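## Task

Scene 1: press the green button to launch the recorder's pen carriage, which runs a single uninterrupted pass starting at once. Each coloured key, while fully pressed during carriage motion, makes the matching-colour pen mark its lane; a half-pressed key might or might not mark. At the end, the centre line of every printed box must carry ink, and no ink may lie anywhere outside a box. On the border ruler the pens begin 20 mm ahead of the 0 mark and travel at 8.56 mm/s. Arm bases (metres) and headings (degrees, counter-clockwise from +x): arm1 at x=+1.53 y=-1.85 z=+0.97 heading +171; arm2 at x=+0.61 y=+1.64 z=+0.97 heading -93; arm3 at x=-1.57 y=+1.57 z=+1.03 heading +5; arm4 at x=+0.03 y=-1.72 z=+1.00 heading +87. A result that stays true only because a robot is still holding something in place is not counted.

## Robot and tools

Robots: four identical i2rt Big YAM arms, named arm1, arm2, arm3, arm4. Each has six revolute joints, a two-finger gripper and a wrist camera. With joints 1 and 6 at zero and the hand level and pointing ahead, the wrist camera rides above the hand looking toward the fingertips. Reach is roughly 1.0 m from the joint-1 axis. Joints move at different speeds, so the hand may sweep a wide arc between postures. A fixed room camera, cam_sheet, views the recorder sheet.

Frame: one shared world frame, origin on the floor, +z up. Base positions and headings of each arm are given in the task (heading is where joint1 = 0 points). The hand point is midway between the fingertips; its z axis runs along the fingers and the fingers separate along its y axis.

Chart timing: carriage position along the ruler = start offset (negative, e.g. -20 mm) + speed x seconds since the green button was pressed. To ink a box, a key of that lane's colour must be fully down while the pen is over the box, and up before the pen leaves it. The simulation keeps running while you compose a reply, and the robot holds the last command meanwhile, so long thinking during the pass shifts timing.

execute_actions(actions, cameras): actions is a list holding exactly one action object or nothing. The action is keyed by arm name; each arm gets a "joints" object. Inside, every value is an absolute target (not an offset) in joint space: joint1_rad..joint6_rad in radians and gripper_m in metres (fingertip separation). Ranges: joint1_rad -2.879 to 2.879 (rotation about the base, positive counter-clockwise seen from above); joint2_rad 0 to 3.141 (shoulder; 0 has the upper arm pointing back about level, increasing lifts it up then forward); joint3_rad 0 to 3.019 (elbow; 0 is folded, increasing opens); joint4_rad -1.692 to 1.57 (hand pitch, positive tilts fingers up); joint5_rad -1.57 to 1.57 (sideways hand swing, positive to the arm's right); joint6_rad -2.094 to 2.094 (hand roll, positive clockwise viewed from behind); gripper_m 0 to 0.093. Done tolerances: ±0.045, ±0.14, ±0.09, ±0.055, ±0.03, ±0.035 rad and ±0.003 m. All named motions begin together and may finish at different times. Omitted joints or arms may keep driving toward older targets. An unknown key or out-of-range number rejects the whole call and nothing moves. cameras lists which of arm1_cam_wrist..arm4_cam_wrist, cam_sheet to return; omitted, null or ["all"] gives all, [] gives none. An empty actions list only reports state and images.

wait(seconds): 0 to 10 s with no new commands; returns state and images. zoom_image(camera, region): region [x0, y0, x1, y1] in pixels of that camera's latest full image (504x504), at most 504 by 504, origin top-left. read_manual(section) returns licence texts only. finished_scene(scene) ends scene 1 or 2 after the last command is held; irreversible; the result tells whether it succeeded and gives the next task. Replying without any tool call ends everything.

Result lines: joint_positions are current readings. joint_status tells how each commanded motion ended: done, "off_target" (stopped short, maybe still pushing), "contact_stop" or "time_out" (old target dropped and joint holds in place, except a timed-out joint may keep pushing toward its target or a nearby clipped one, listed in on_its_own), "not_followed" (a self/inter-arm collision check refused the arm's targets; gripper commands still run; the arm may retry those targets on later actions). on_its_own lists uncommanded behaviour; "held at" is the held target, not the position. To relieve a pushing joint, command its reported position. A target very near the current reading may produce no motion. If a result reports a stop, later motion calls in that same reply are skipped. MOTOR HOT appears from 85 °C; at 100 °C an OVER-TEMPERATURE FAULT drops that arm and its gripper until cooled, and unreached keys read "limit_stop_at_motor_heat" (resend targets). Heat partly carries into the next scene.

Avoid: arms pressing hard against each other (ends the run; the collision check ignores fingers, gripper housings and wrist cameras and may act late), hard impacts, prolonged hard pushing on keys or the table (the arm does not stop on contact and can overheat), dropping or knocking things over, and stray ink from pressing keys at the wrong moment. Release keys so the final state holds without the robots.

Each tool is called after "Request:" as a command line: name --argument value for each argument, lists and objects as JSON in quotes; but a table of rows of numbers goes row by row, as --pt "numbers of a row", without its own name.

## Session

I'll start by looking at the current state.

Request:
execute_actions --actions '[]'

Scene clock: 0.00 s.
arm1.joint_positions: joint1_rad=+0.070 joint2_rad=+0.356 joint3_rad=+1.661 joint4_rad=-1.202 joint5_rad=+0.204 joint6_rad=-0.582 gripper_m=+0.094
arm1.joint_status: not commanded
arm1.hand: x=+1.4840 y=-1.8081 z=+1.6938 quat_wxyz=(-0.307, +0.671, +0.091, -0.669) (m; scene frame)
arm2.joint_positions: joint1_rad=-0.600 joint2_rad=+0.596 joint3_rad=+1.549 joint4_rad=-1.563 joint5_rad=+0.302 joint6_rad=-0.683 gripper_m=+0.094
arm2.joint_status: not commanded
arm2.hand: x=+0.4701 y=+1.5490 z=+1.5479 quat_wxyz=(+0.081, -0.660, -0.578, +0.473) (m; scene frame)
arm3.joint_positions: joint1_rad=-0.623 joint2_rad=+0.322 joint3_rad=+1.457 joint4_rad=-1.586 joint5_rad=+0.025 joint6_rad=+0.642 gripper_m=+0.095
arm3.joint_status: not commanded
arm3.hand: x=-1.5127 y=+1.5328 z=+1.5879 quat_wxyz=(-0.534, -0.473, -0.701, -0.016) (m; scene frame)
arm4.joint_positions: joint1_rad=-0.139 joint2_rad=+0.450 joint3_rad=+1.499 joint4_rad=-1.625 joint5_rad=-0.070 joint6_rad=-0.504 gripper_m=+0.095
arm4.joint_status: not commanded
arm4.hand: x=+0.0463 y=-1.6100 z=+1.5518 quat_wxyz=(-0.413, +0.719, -0.510, -0.228) (m; scene frame)
pictures: arm1_cam_wrist, arm2_cam_wrist, arm3_cam_wrist, arm4_cam_wrist, cam_sheet
Images, in order (width x height): arm1_cam_wrist 504x504, arm2_cam_wrist 504x504, arm3_cam_wrist 504x504, arm4_cam_wrist 504x504, cam_sheet 504x504.

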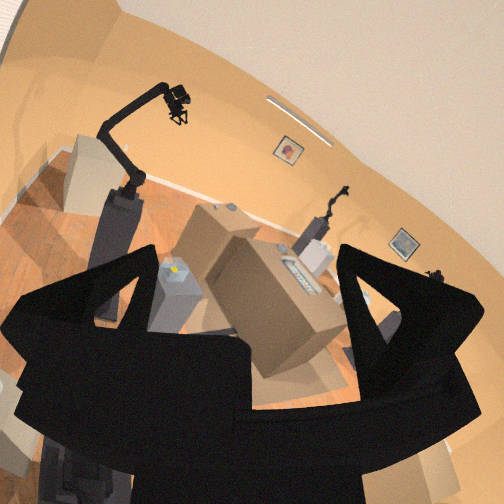

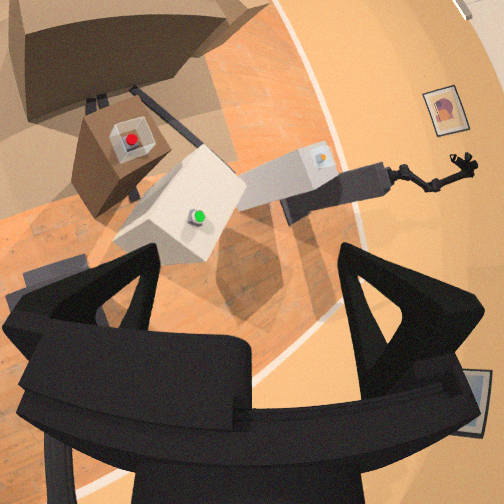

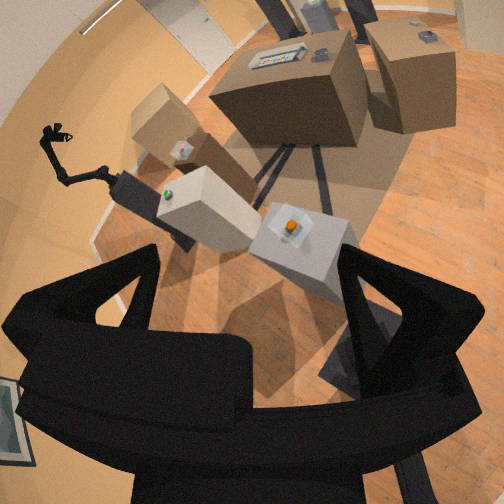

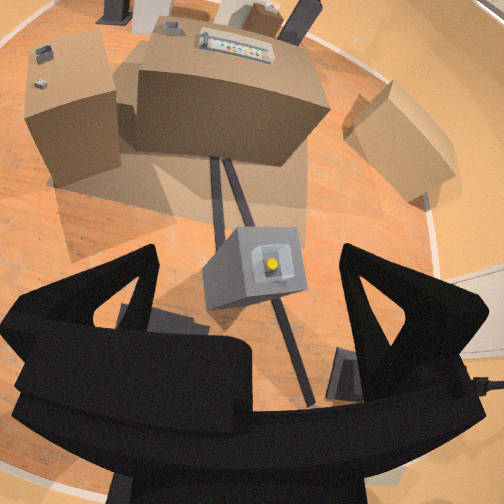

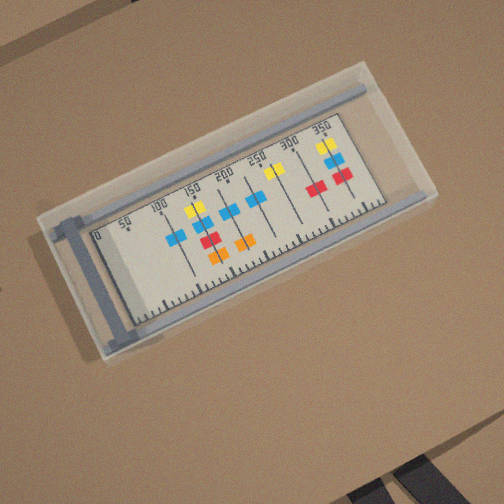

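Request:
zoom_image --camera "cam_sheet" --region '[30, 100, 280, 350]'

Request:
zoom_image --camera "cam_sheet" --region '[200, 80, 420, 300]'

Region (30, 100, 280, 350) of cam_sheet's 504x504 image, scaled by 2.016, with more detail than that image has.

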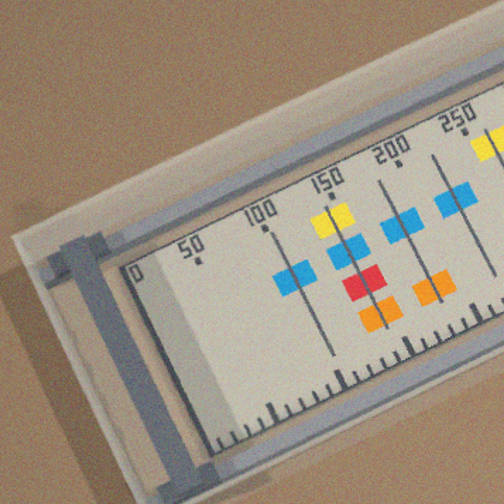

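Region (200, 80, 420, 300) of cam_sheet's 504x504 image, scaled by 2.291, with more detail than that image has.

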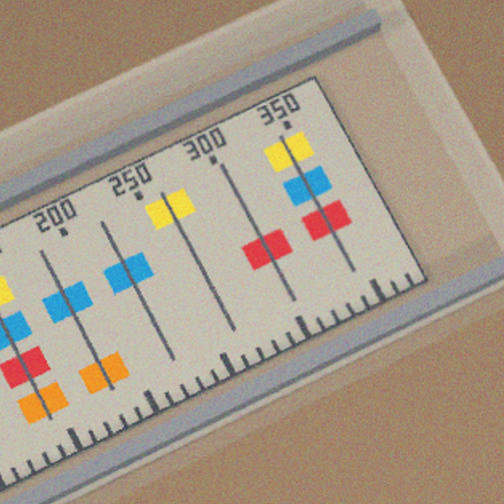

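Request:
zoom_image --camera "cam_sheet" --region '[140, 180, 260, 300]'

Request:
zoom_image --camera "cam_sheet" --region '[210, 150, 330, 270]'

Request:
zoom_image --camera "cam_sheet" --region '[275, 115, 395, 235]'

Region (140, 180, 260, 300) of cam_sheet's 504x504 image, scaled by 4.200, with more detail than that image has.

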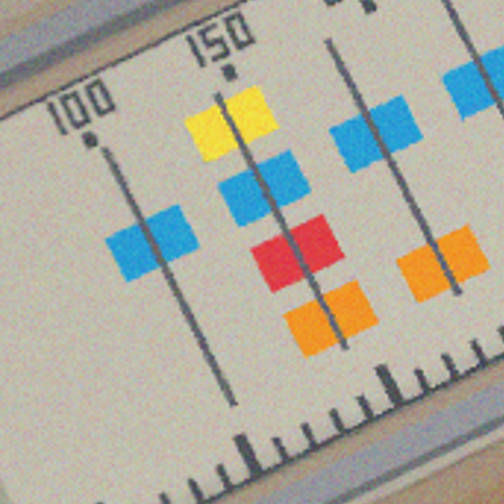

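Region (210, 150, 330, 270) of cam_sheet's 504x504 image, scaled by 4.200, with more detail than that image has.

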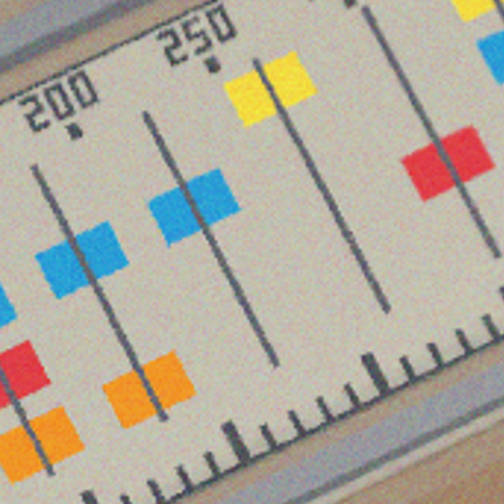

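Region (275, 115, 395, 235) of cam_sheet's 504x504 image, scaled by 4.200, with more detail than that image has.

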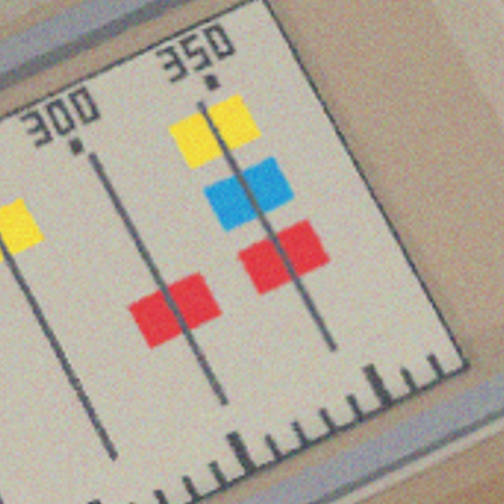

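Request:
zoom_image --camera "arm2_cam_wrist" --region '[60, 80, 260, 280]'

Request:
zoom_image --camera "arm3_cam_wrist" --region '[230, 170, 370, 310]'

Request:
zoom_image --camera "arm4_cam_wrist" --region '[190, 200, 330, 340]'

Request:
zoom_image --camera "arm1_cam_wrist" --region '[0, 200, 300, 504]'

Request:
zoom_image --camera "arm3_cam_wrist" --region '[220, 0, 380, 100]'

Region (60, 80, 260, 280) of arm2_cam_wrist's 504x504 image, scaled by 2.520, with more detail than that image has.

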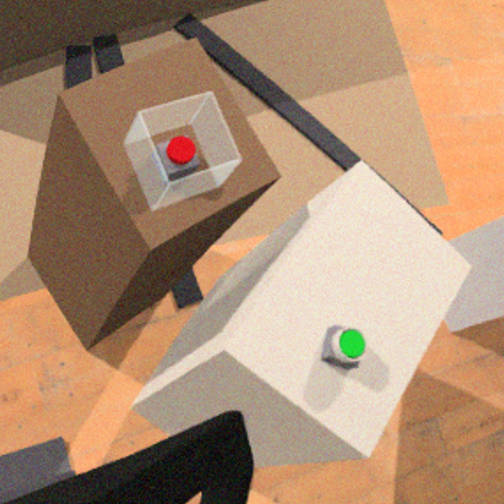

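Region (230, 170, 370, 310) of arm3_cam_wrist's 504x504 image, scaled by 3.600, with more detail than that image has.

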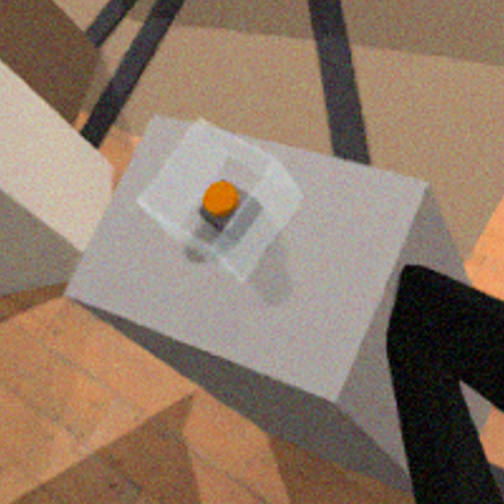

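Region (190, 200, 330, 340) of arm4_cam_wrist's 504x504 image, scaled by 3.600, with more detail than that image has.

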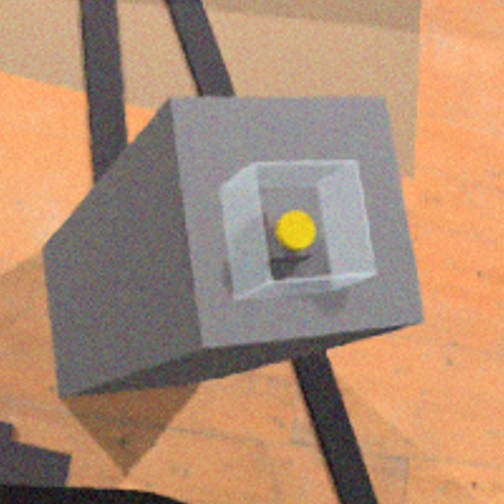

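Region (0, 200, 300, 504) of arm1_cam_wrist's 504x504 image, scaled by 1.658, with more detail than that image has; it fills the left 497 columns of this view, and the rest is white.

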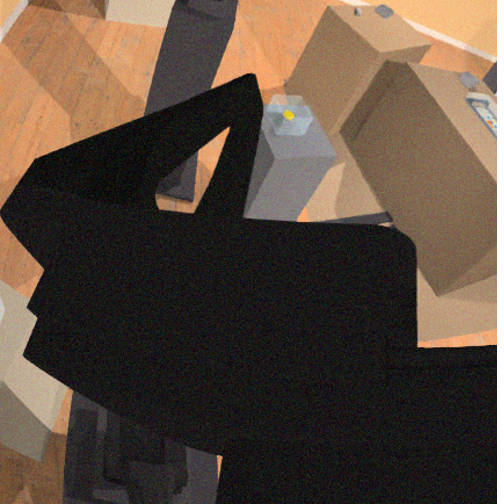

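Region (220, 0, 380, 100) of arm3_cam_wrist's 504x504 image, scaled by 3.150, with more detail than that image has; it fills the top 315 rows of this view, and the rest is white.

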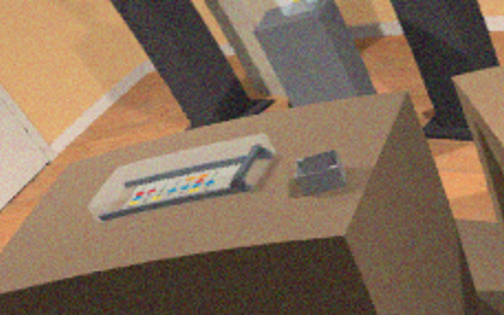

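Request:
execute_actions --actions '[{"arm1": {"joints": {"joint1_rad": 1.1, "joint2_rad": 1.2, "joint3_rad": 1.3, "joint4_rad": -1.2, "joint5_rad": 0, "joint6_rad": 0, "gripper_m": 0}}, "arm2": {"joints": {"joint1_rad": -0.658, "joint2_rad": 2.2, "joint3_rad": 1.85, "joint4_rad": -1.21, "joint5_rad": 0, "joint6_rad": 0, "gripper_m": 0}}, "arm3": {"joints": {"joint1_rad": -0.45, "joint2_rad": 2.165, "joint3_rad": 1.63, "joint4_rad": -1.035, "joint5_rad": 0, "joint6_rad": 0, "gripper_m": 0}}, "arm4": {"joints": {"joint1_rad": -0.72, "joint2_rad": 2.005, "joint3_rad": 1.343, "joint4_rad": -0.91, "joint5_rad": 0, "joint6_rad": 0, "gripper_m": 0}}}]'

Scene clock: 19.63 s.
arm1.joint_positions: joint1_rad=+1.103 joint2_rad=+1.208 joint3_rad=+1.279 joint4_rad=-1.202 joint5_rad=+0.002 joint6_rad=-0.008 gripper_m=+0.001
arm1.joint_status: all done
arm1.hand: x=+1.2626 y=-2.1993 z=+1.2840 quat_wxyz=(+0.102, +0.869, +0.446, -0.188) (m; scene frame)
arm2.joint_positions: joint1_rad=-0.646 joint2_rad=+2.197 joint3_rad=+1.824 joint4_rad=-1.207 joint5_rad=+0.004 joint6_rad=-0.016 gripper_m=+0.000
arm2.joint_status: all done
arm2.hand: x=+0.1831 y=+1.1479 z=+0.9904 quat_wxyz=(+0.003, -0.904, -0.427, +0.001) (m; scene frame)
arm3.joint_positions: joint1_rad=-0.455 joint2_rad=+2.180 joint3_rad=+1.614 joint4_rad=-1.039 joint5_rad=+0.003 joint6_rad=+0.011 gripper_m=+0.001
arm3.joint_status: all done
arm3.hand: x=-0.9975 y=+1.3481 z=+0.9890 quat_wxyz=(+0.015, -0.187, -0.982, +0.002) (m; scene frame)
arm4.joint_positions: joint1_rad=-0.721 joint2_rad=+2.020 joint3_rad=+1.333 joint4_rad=-0.922 joint5_rad=-0.002 joint6_rad=-0.011 gripper_m=+0.001
arm4.joint_status: all done
arm4.hand: x=+0.4075 y=-1.3462 z=+0.9457 quat_wxyz=(+0.025, +0.389, -0.921, +0.011) (m; scene frame)
pictures: arm1_cam_wrist, arm2_cam_wrist, arm3_cam_wrist, arm4_cam_wrist, cam_sheet
Images, in order (width x height): arm1_cam_wrist 504x504, arm2_cam_wrist 504x504, arm3_cam_wrist 504x504, arm4_cam_wrist 504x504, cam_sheet 504x504.

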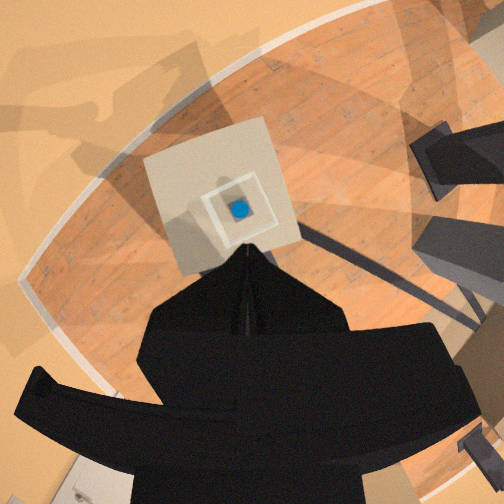

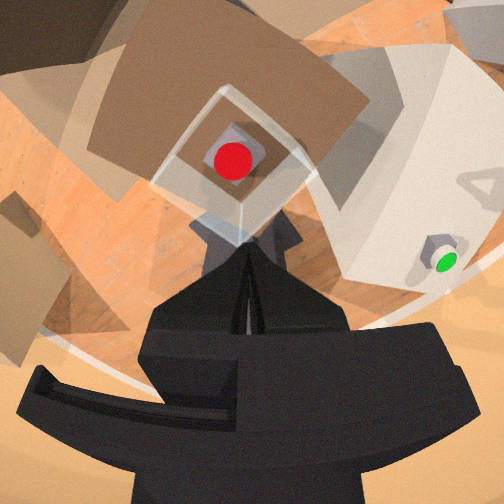

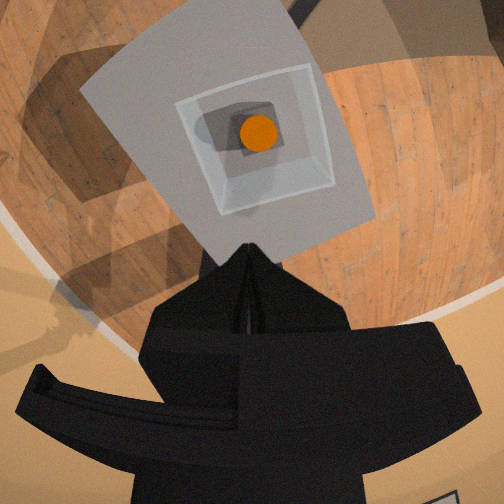

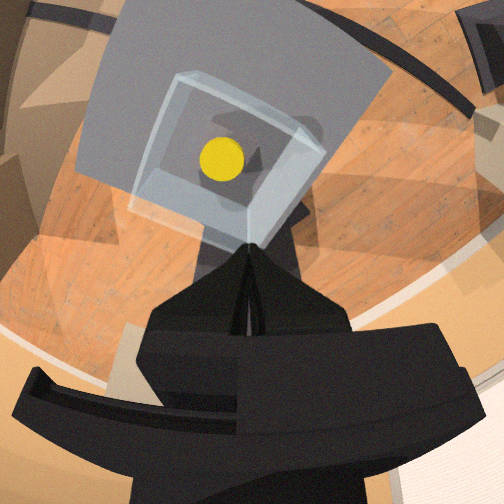

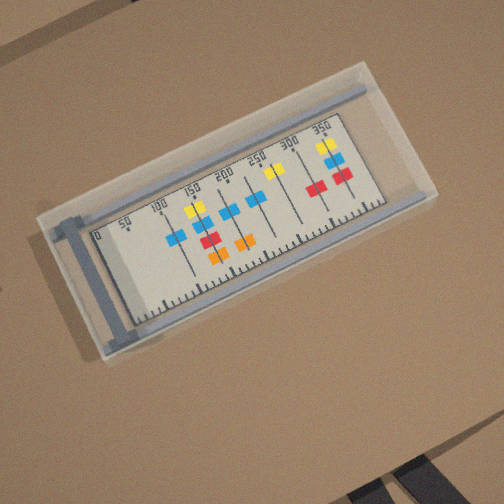

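Request:
zoom_image --camera "arm2_cam_wrist" --region '[140, 70, 340, 270]'

Request:
zoom_image --camera "arm3_cam_wrist" --region '[160, 50, 360, 250]'

Request:
zoom_image --camera "arm4_cam_wrist" --region '[120, 60, 330, 270]'

Request:
zoom_image --camera "arm1_cam_wrist" --region '[180, 150, 300, 270]'

Request:
zoom_image --camera "arm2_cam_wrist" --region '[390, 200, 490, 300]'

Region (140, 70, 340, 270) of arm2_cam_wrist's 504x504 image, scaled by 2.520, with more detail than that image has.

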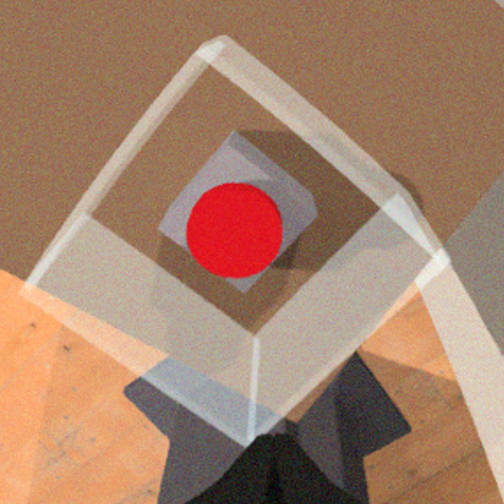

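Region (160, 50, 360, 250) of arm3_cam_wrist's 504x504 image, scaled by 2.520, with more detail than that image has.

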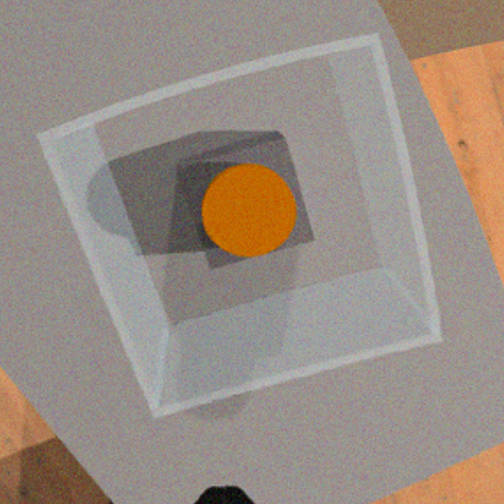

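Region (120, 60, 330, 270) of arm4_cam_wrist's 504x504 image, scaled by 2.400, with more detail than that image has.

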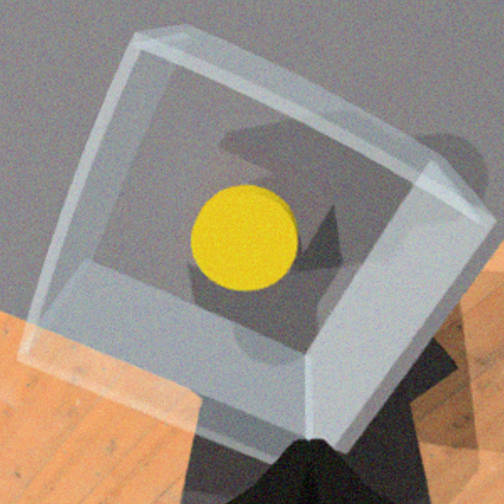

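Region (180, 150, 300, 270) of arm1_cam_wrist's 504x504 image, scaled by 4.200, with more detail than that image has.

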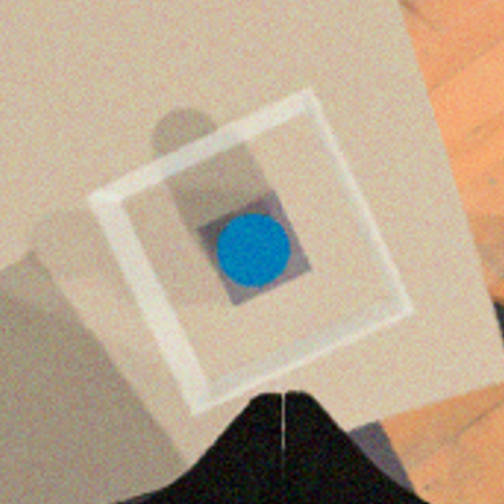

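Region (390, 200, 490, 300) of arm2_cam_wrist's 504x504 image, scaled by 5.040, with more detail than that image has.

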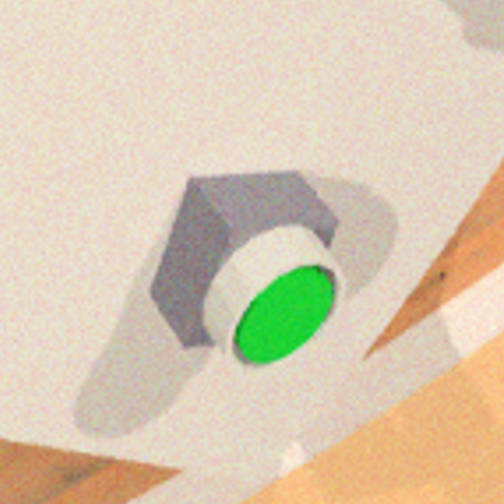

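Request:
execute_actions --actions '[{"arm1": {"joints": {"joint1_rad": 1.145, "joint2_rad": 1.87, "joint3_rad": 0.985, "joint4_rad": -0.655}}, "arm2": {"joints": {"joint1_rad": -0.612, "joint2_rad": 2.335, "joint3_rad": 1.725, "joint4_rad": -0.94}}, "arm3": {"joints": {"joint1_rad": -0.478, "joint2_rad": 2.405, "joint3_rad": 1.655, "joint4_rad": -0.782}}, "arm4": {"joints": {"joint1_rad": -0.668, "joint2_rad": 2.15, "joint3_rad": 1.303, "joint4_rad": -0.687}}}]' --cameras '["arm1_cam_wrist", "arm2_cam_wrist", "arm3_cam_wrist", "arm4_cam_wrist"]'

Scene clock: 29.10 s.
arm1.joint_positions: joint1_rad=+1.142 joint2_rad=+1.862 joint3_rad=+0.973 joint4_rad=-0.668 joint5_rad=+0.002 joint6_rad=-0.008 gripper_m=+0.001
arm1.joint_status: all done
arm1.hand: x=+1.2813 y=-2.2118 z=+0.9024 quat_wxyz=(+0.007, +0.880, +0.475, +0.001) (m; scene frame)
arm2.joint_positions: joint1_rad=-0.620 joint2_rad=+2.358 joint3_rad=+1.707 joint4_rad=-0.949 joint5_rad=+0.004 joint6_rad=-0.016 gripper_m=+0.000
arm2.joint_status: all done
arm2.hand: x=+0.2067 y=+1.1500 z=+0.8498 quat_wxyz=(+0.008, -0.898, -0.439, -0.009) (m; scene frame)
arm3.joint_positions: joint1_rad=-0.474 joint2_rad=+2.423 joint3_rad=+1.634 joint4_rad=-0.793 joint5_rad=+0.003 joint6_rad=+0.011 gripper_m=+0.001
arm3.joint_status: all done
arm3.hand: x=-0.9919 y=+1.3325 z=+0.8497 quat_wxyz=(+0.003, -0.196, -0.981, +0.004) (m; scene frame)
arm4.joint_positions: joint1_rad=-0.668 joint2_rad=+2.173 joint3_rad=+1.295 joint4_rad=-0.701 joint5_rad=-0.002 joint6_rad=-0.010 gripper_m=+0.001
arm4.joint_status: all done
arm4.hand: x=+0.3869 y=-1.3272 z=+0.8561 quat_wxyz=(+0.010, +0.413, -0.911, +0.005) (m; scene frame)
pictures: arm1_cam_wrist, arm2_cam_wrist, arm3_cam_wrist, arm4_cam_wrist
Images, in order (width x height): arm1_cam_wrist 504x504, arm2_cam_wrist 504x504, arm3_cam_wrist 504x504, arm4_cam_wrist 504x504.

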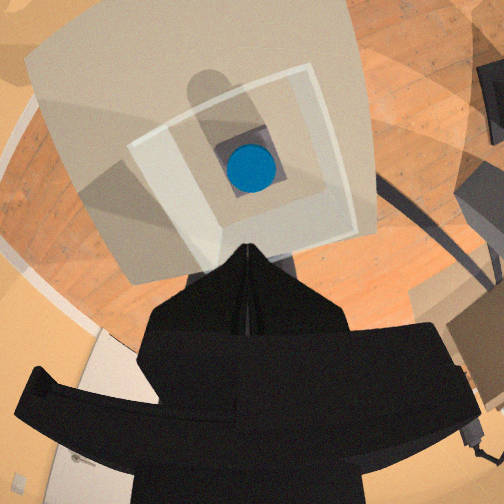

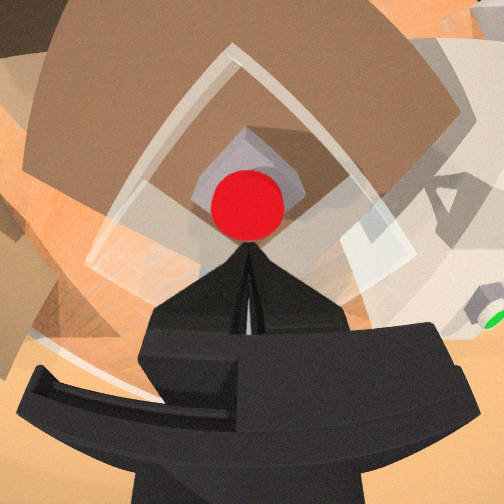

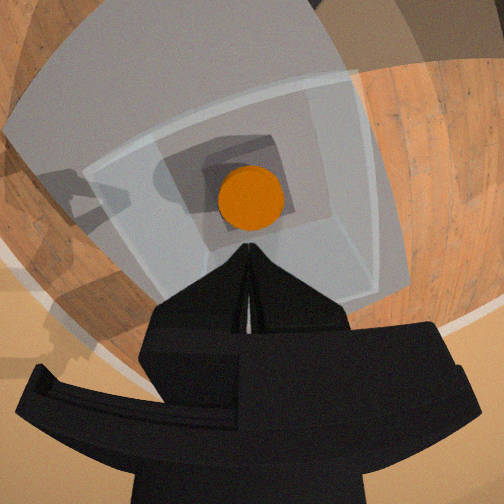

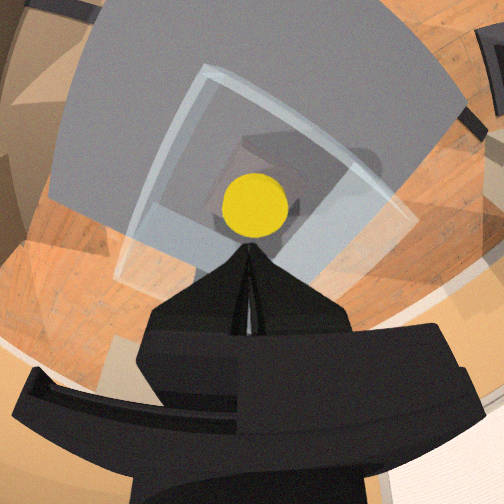

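Request:
zoom_image --camera "arm1_cam_wrist" --region '[180, 120, 320, 260]'

Request:
zoom_image --camera "arm2_cam_wrist" --region '[180, 120, 320, 260]'

Request:
zoom_image --camera "arm3_cam_wrist" --region '[180, 120, 320, 260]'

Request:
zoom_image --camera "arm4_cam_wrist" --region '[180, 120, 320, 260]'

Region (180, 120, 320, 260) of arm1_cam_wrist's 504x504 image, scaled by 3.600, with more detail than that image has.

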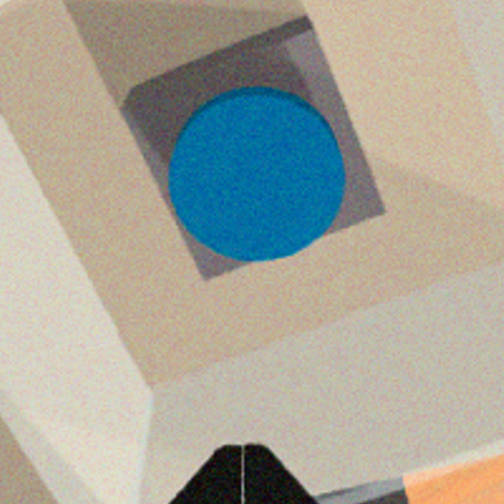

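Region (180, 120, 320, 260) of arm2_cam_wrist's 504x504 image, scaled by 3.600, with more detail than that image has.

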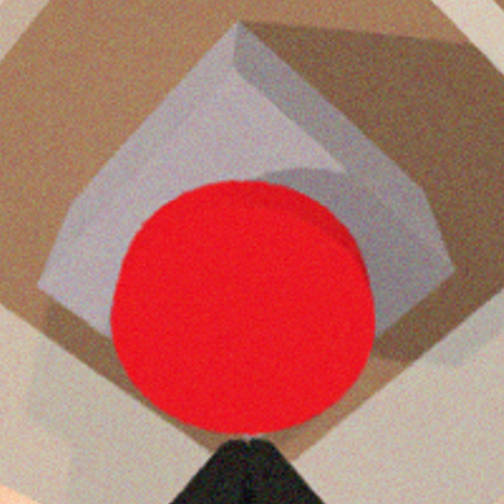

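Region (180, 120, 320, 260) of arm3_cam_wrist's 504x504 image, scaled by 3.600, with more detail than that image has.

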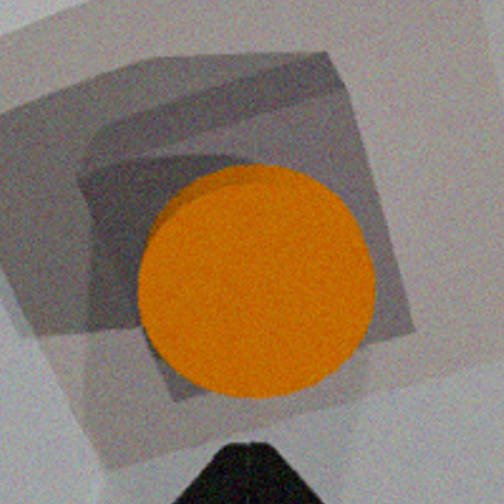

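Region (180, 120, 320, 260) of arm4_cam_wrist's 504x504 image, scaled by 3.600, with more detail than that image has.

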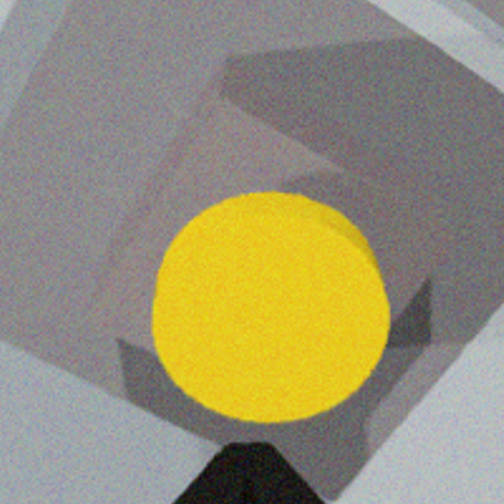

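Request:
execute_actions --actions '[{"arm1": {"joints": {"joint1_rad": 1.13, "joint2_rad": 2.075, "joint3_rad": 1.04, "joint4_rad": -0.495}}, "arm2": {"joints": {"joint2_rad": 2.36, "joint3_rad": 1.765, "joint4_rad": -0.918}}, "arm3": {"joints": {"joint2_rad": 2.464, "joint3_rad": 1.71, "joint4_rad": -0.768}}, "arm4": {"joints": {"joint1_rad": -0.68, "joint2_rad": 2.203, "joint3_rad": 1.34, "joint4_rad": -0.655}}}]' --cameras '["arm1_cam_wrist", "arm2_cam_wrist", "arm3_cam_wrist", "arm4_cam_wrist"]'

Scene clock: 37.73 s.
arm1.joint_positions: joint1_rad=+1.140 joint2_rad=+2.074 joint3_rad=+1.028 joint4_rad=-0.507 joint5_rad=+0.002 joint6_rad=-0.008 gripper_m=+0.001
arm1.joint_status: all done
arm1.hand: x=+1.2707 y=-2.2279 z=+0.8238 quat_wxyz=(+0.008, +0.881, +0.474, -0.001) (m; scene frame)
arm2.joint_positions: joint1_rad=-0.620 joint2_rad=+2.358 joint3_rad=+1.719 joint4_rad=-0.927 joint5_rad=+0.004 joint6_rad=-0.016 gripper_m=+0.000
arm2.joint_status: all done
arm2.hand: x=+0.1996 y=+1.1413 z=+0.8535 quat_wxyz=(+0.000, -0.899, -0.439, +0.007) (m; scene frame)
arm3.joint_positions: joint1_rad=-0.474 joint2_rad=+2.458 joint3_rad=+1.674 joint4_rad=-0.777 joint5_rad=+0.003 joint6_rad=+0.011 gripper_m=+0.001
arm3.joint_status: all done
arm3.hand: x=-0.9800 y=+1.3276 z=+0.8391 quat_wxyz=(-0.007, -0.196, -0.981, +0.006) (m; scene frame)
arm4.joint_positions: joint1_rad=-0.668 joint2_rad=+2.202 joint3_rad=+1.307 joint4_rad=-0.668 joint5_rad=-0.002 joint6_rad=-0.010 gripper_m=+0.001
arm4.joint_status: all done
arm4.hand: x=+0.3912 y=-1.3224 z=+0.8438 quat_wxyz=(+0.003, +0.413, -0.911, +0.002) (m; scene frame)
pictures: arm1_cam_wrist, arm2_cam_wrist, arm3_cam_wrist, arm4_cam_wrist
Images, in order (width x height): arm1_cam_wrist 504x504, arm2_cam_wrist 504x504, arm3_cam_wrist 504x504, arm4_cam_wrist 504x504.

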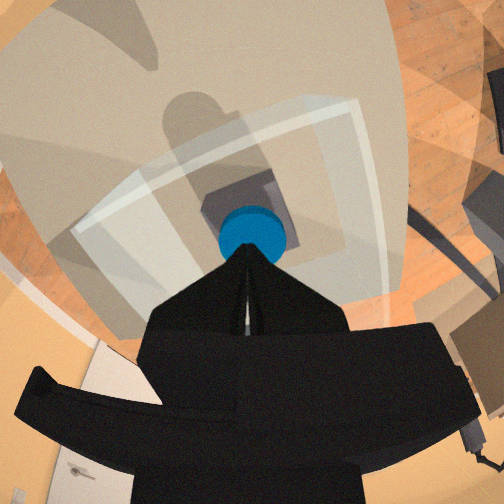

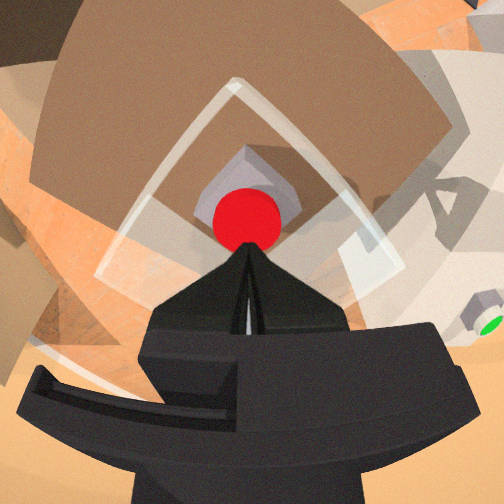

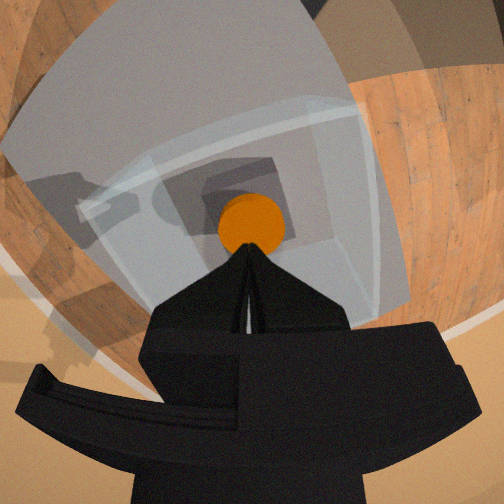

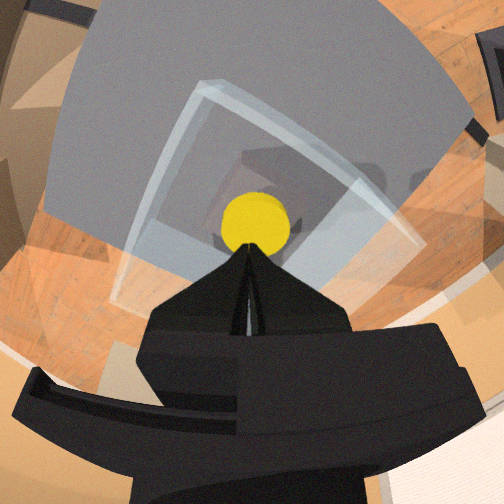

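Request:
execute_actions --actions '[{"arm1": {"joints": {"joint2_rad": 2.18, "joint4_rad": -0.43}}, "arm2": {"joints": {"joint2_rad": 2.435, "joint4_rad": -0.855}}, "arm3": {"joints": {"joint2_rad": 2.535, "joint4_rad": -0.70}}, "arm4": {"joints": {"joint2_rad": 2.29, "joint4_rad": -0.58}}}]'

Scene clock: 39.60 s.
arm1.joint_positions: joint1_rad=+1.140 joint2_rad=+2.136 joint3_rad=+1.033 joint4_rad=-0.442 joint5_rad=+0.001 joint6_rad=-0.008 gripper_m=+0.001
arm1.joint_status: all done
arm1.hand: x=+1.2708 y=-2.2286 z=+0.7979 quat_wxyz=(+0.010, +0.881, +0.474, -0.004) (m; scene frame)
arm2.joint_positions: joint1_rad=-0.620 joint2_rad=+2.412 joint3_rad=+1.736 joint4_rad=-0.865 joint5_rad=+0.004 joint6_rad=-0.016 gripper_m=+0.000
arm2.joint_status: all done
arm2.hand: x=+0.1936 y=+1.1339 z=+0.8254 quat_wxyz=(-0.005, -0.898, -0.439, +0.019) (m; scene frame)
arm3.joint_positions: joint1_rad=-0.474 joint2_rad=+2.514 joint3_rad=+1.690 joint4_rad=-0.711 joint5_rad=+0.003 joint6_rad=+0.011 gripper_m=+0.001
arm3.joint_status: all done
arm3.hand: x=-0.9747 y=+1.3253 z=+0.8097 quat_wxyz=(-0.020, -0.196, -0.980, +0.008) (m; scene frame)
arm4.joint_positions: joint1_rad=-0.668 joint2_rad=+2.264 joint3_rad=+1.323 joint4_rad=-0.593 joint5_rad=-0.002 joint6_rad=-0.010 gripper_m=+0.001
arm4.joint_status: all done
arm4.hand: x=+0.3970 y=-1.3161 z=+0.8151 quat_wxyz=(-0.010, +0.413, -0.911, -0.004) (m; scene frame)
pictures: arm1_cam_wrist, arm2_cam_wrist, arm3_cam_wrist, arm4_cam_wrist, cam_sheet
Images, in order (width x height): arm1_cam_wrist 504x504, arm2_cam_wrist 504x504, arm3_cam_wrist 504x504, arm4_cam_wrist 504x504, cam_sheet 504x504.

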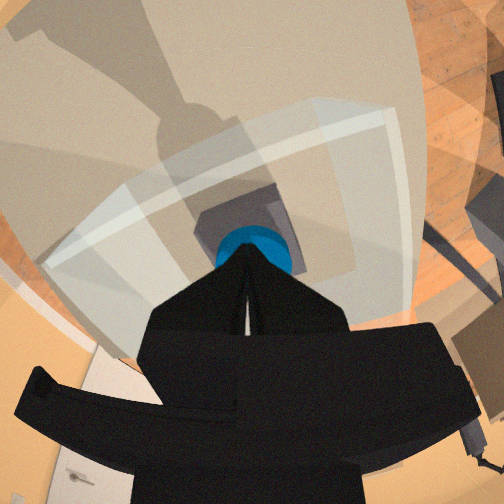

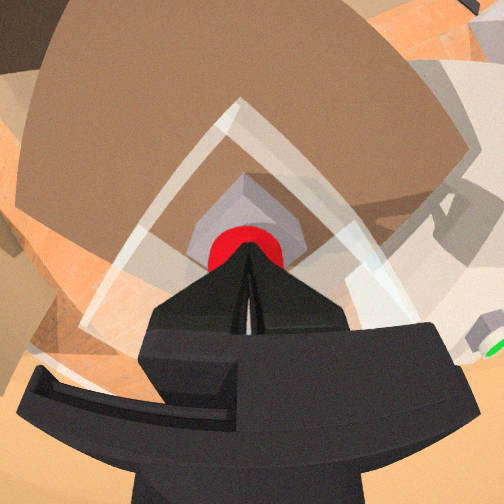

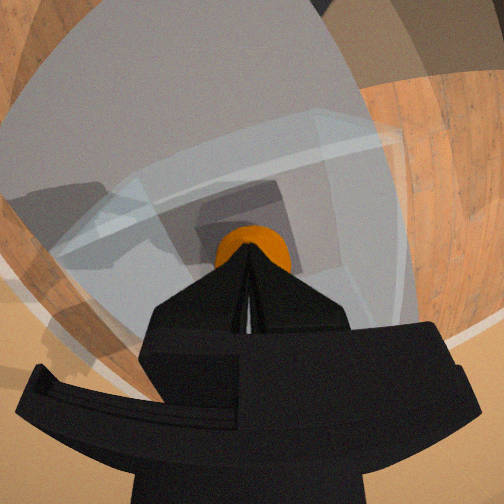

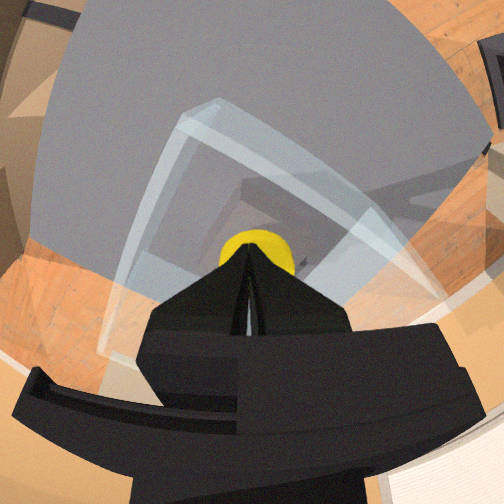

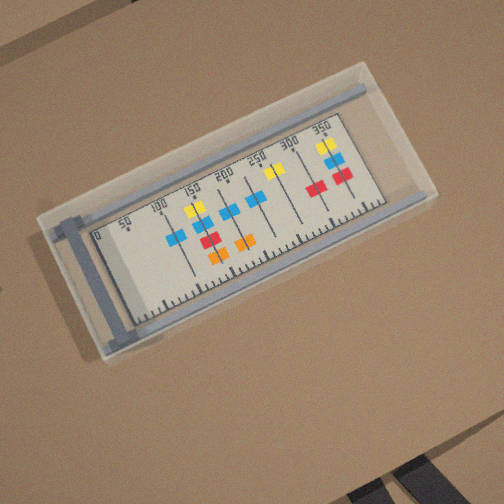

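Request:
zoom_image --camera "arm2_cam_wrist" --region '[180, 160, 320, 300]'

Request:
zoom_image --camera "arm1_cam_wrist" --region '[180, 160, 320, 300]'

Request:
zoom_image --camera "cam_sheet" --region '[30, 200, 190, 360]'

Region (180, 160, 320, 300) of arm2_cam_wrist's 504x504 image, scaled by 3.600, with more detail than that image has.

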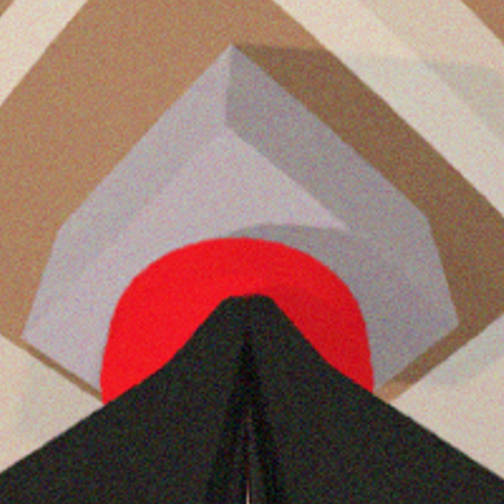

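Region (180, 160, 320, 300) of arm1_cam_wrist's 504x504 image, scaled by 3.600, with more detail than that image has.

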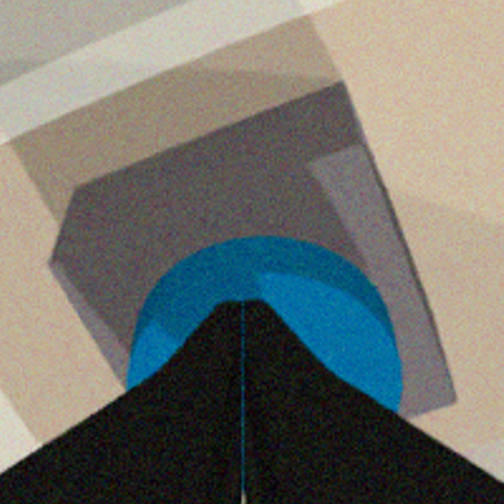

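Region (30, 200, 190, 360) of cam_sheet's 504x504 image, scaled by 3.150, with more detail than that image has.

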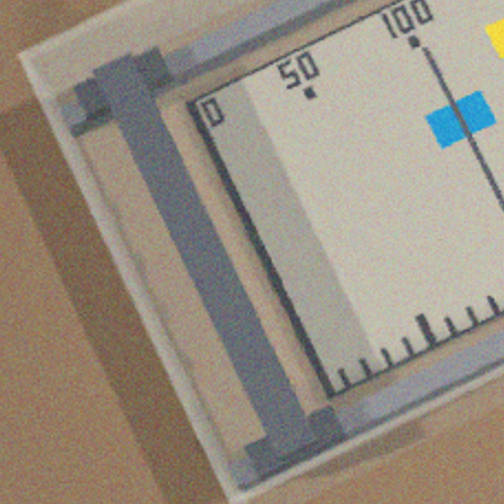

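Request:
execute_actions --actions '[{"arm1": {"joints": {"joint2_rad": 2.24, "joint3_rad": 1.02, "joint4_rad": -0.46}}, "arm2": {"joints": {"joint2_rad": 2.49, "joint3_rad": 1.73, "joint4_rad": -0.885}}, "arm3": {"joints": {"joint2_rad": 2.59, "joint3_rad": 1.685, "joint4_rad": -0.725}}, "arm4": {"joints": {"joint2_rad": 2.35, "joint3_rad": 1.315, "joint4_rad": -0.61}}}]'

Scene clock: 41.47 s.
arm1.joint_positions: joint1_rad=+1.140 joint2_rad=+2.141 joint3_rad=+1.033 joint4_rad=-0.443 joint5_rad=+0.001 joint6_rad=-0.008 gripper_m=+0.001
arm1.joint_status: all done
arm1.hand: x=+1.2717 y=-2.2272 z=+0.7959 quat_wxyz=(+0.008, +0.881, +0.474, -0.002) (m; scene frame)
arm2.joint_positions: joint1_rad=-0.620 joint2_rad=+2.417 joint3_rad=+1.736 joint4_rad=-0.870 joint5_rad=+0.004 joint6_rad=-0.016 gripper_m=+0.000
arm2.joint_status: all done
arm2.hand: x=+0.1953 y=+1.1360 z=+0.8220 quat_wxyz=(-0.003, -0.898, -0.439, +0.014) (m; scene frame)
arm3.joint_positions: joint1_rad=-0.474 joint2_rad=+2.521 joint3_rad=+1.690 joint4_rad=-0.711 joint5_rad=+0.003 joint6_rad=+0.011 gripper_m=+0.001
arm3.joint_status: all done
arm3.hand: x=-0.9772 y=+1.3263 z=+0.8051 quat_wxyz=(-0.016, -0.196, -0.981, +0.008) (m; scene frame)
arm4.joint_positions: joint1_rad=-0.668 joint2_rad=+2.271 joint3_rad=+1.323 joint4_rad=-0.594 joint5_rad=-0.002 joint6_rad=-0.010 gripper_m=+0.001
arm4.joint_status: all done
arm4.hand: x=+0.3957 y=-1.3175 z=+0.8118 quat_wxyz=(-0.007, +0.413, -0.911, -0.003) (m; scene frame)
pictures: arm1_cam_wrist, arm2_cam_wrist, arm3_cam_wrist, arm4_cam_wrist, cam_sheet
Images, in order (width x height): arm1_cam_wrist 504x504, arm2_cam_wrist 504x504, arm3_cam_wrist 504x504, arm4_cam_wrist 504x504, cam_sheet 504x504.

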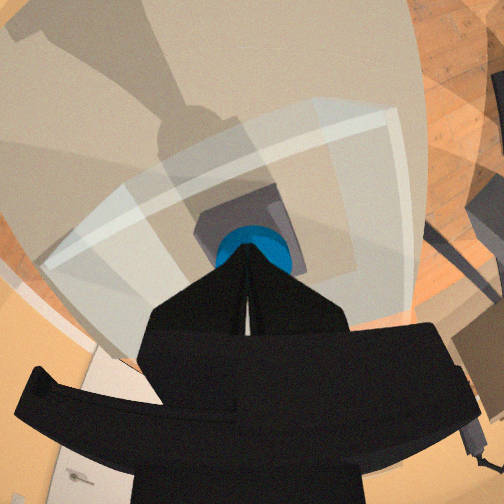

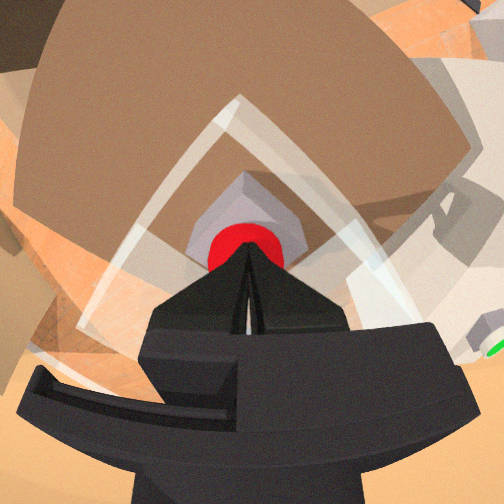

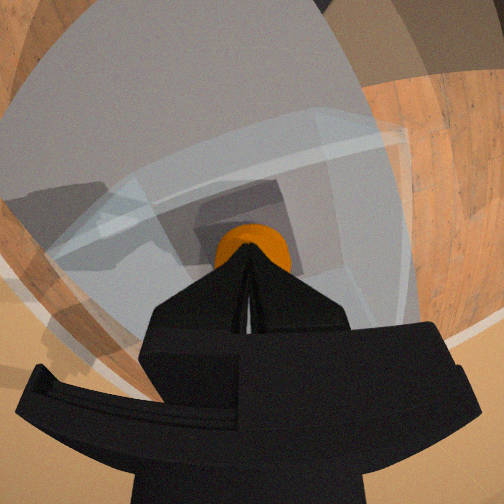

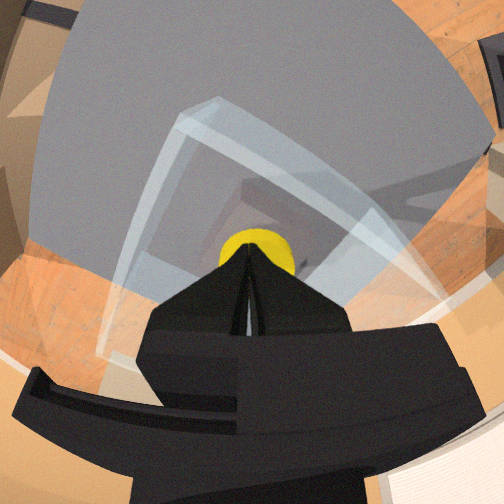

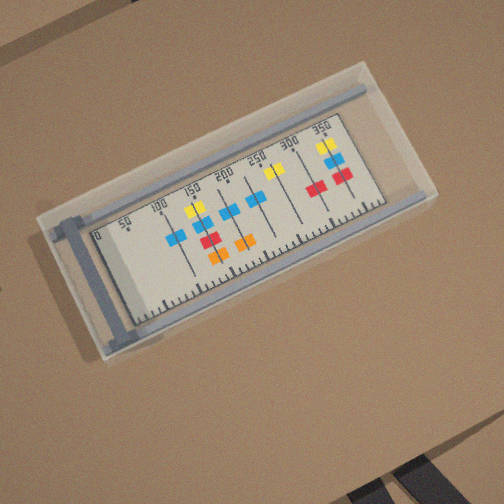

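Request:
zoom_image --camera "arm2_cam_wrist" --region '[180, 160, 320, 300]'

Request:
zoom_image --camera "arm1_cam_wrist" --region '[180, 160, 320, 300]'

Request:
zoom_image --camera "arm3_cam_wrist" --region '[180, 160, 320, 300]'

Region (180, 160, 320, 300) of arm2_cam_wrist's 504x504 image, scaled by 3.600, with more detail than that image has.

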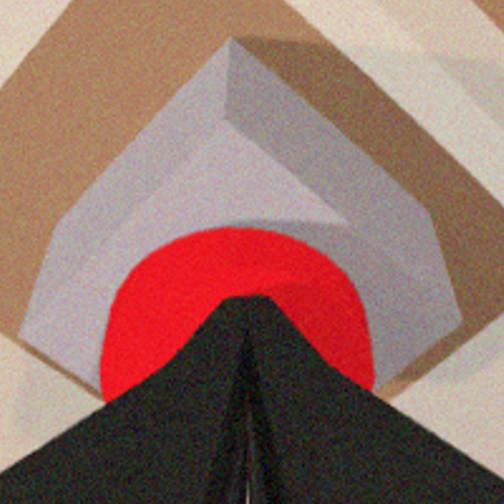

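Region (180, 160, 320, 300) of arm1_cam_wrist's 504x504 image, scaled by 3.600, with more detail than that image has.

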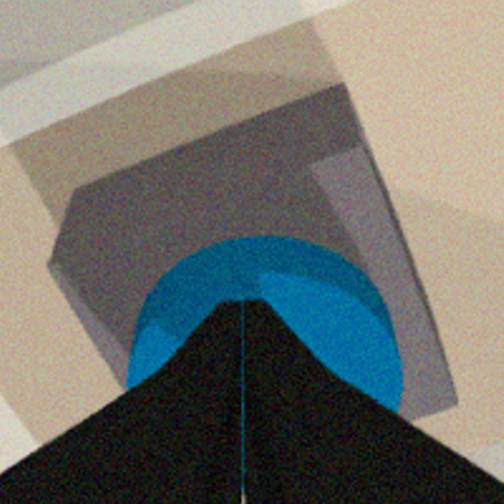

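Region (180, 160, 320, 300) of arm3_cam_wrist's 504x504 image, scaled by 3.600, with more detail than that image has.

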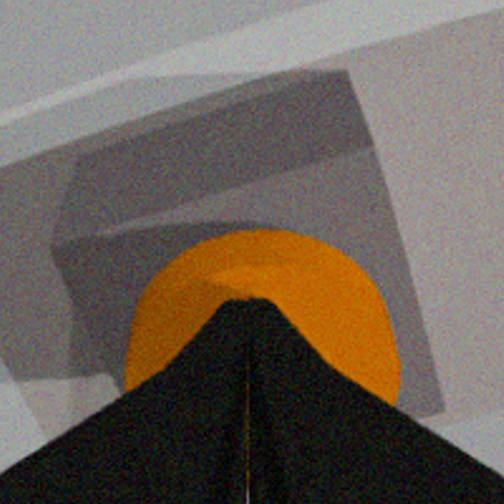

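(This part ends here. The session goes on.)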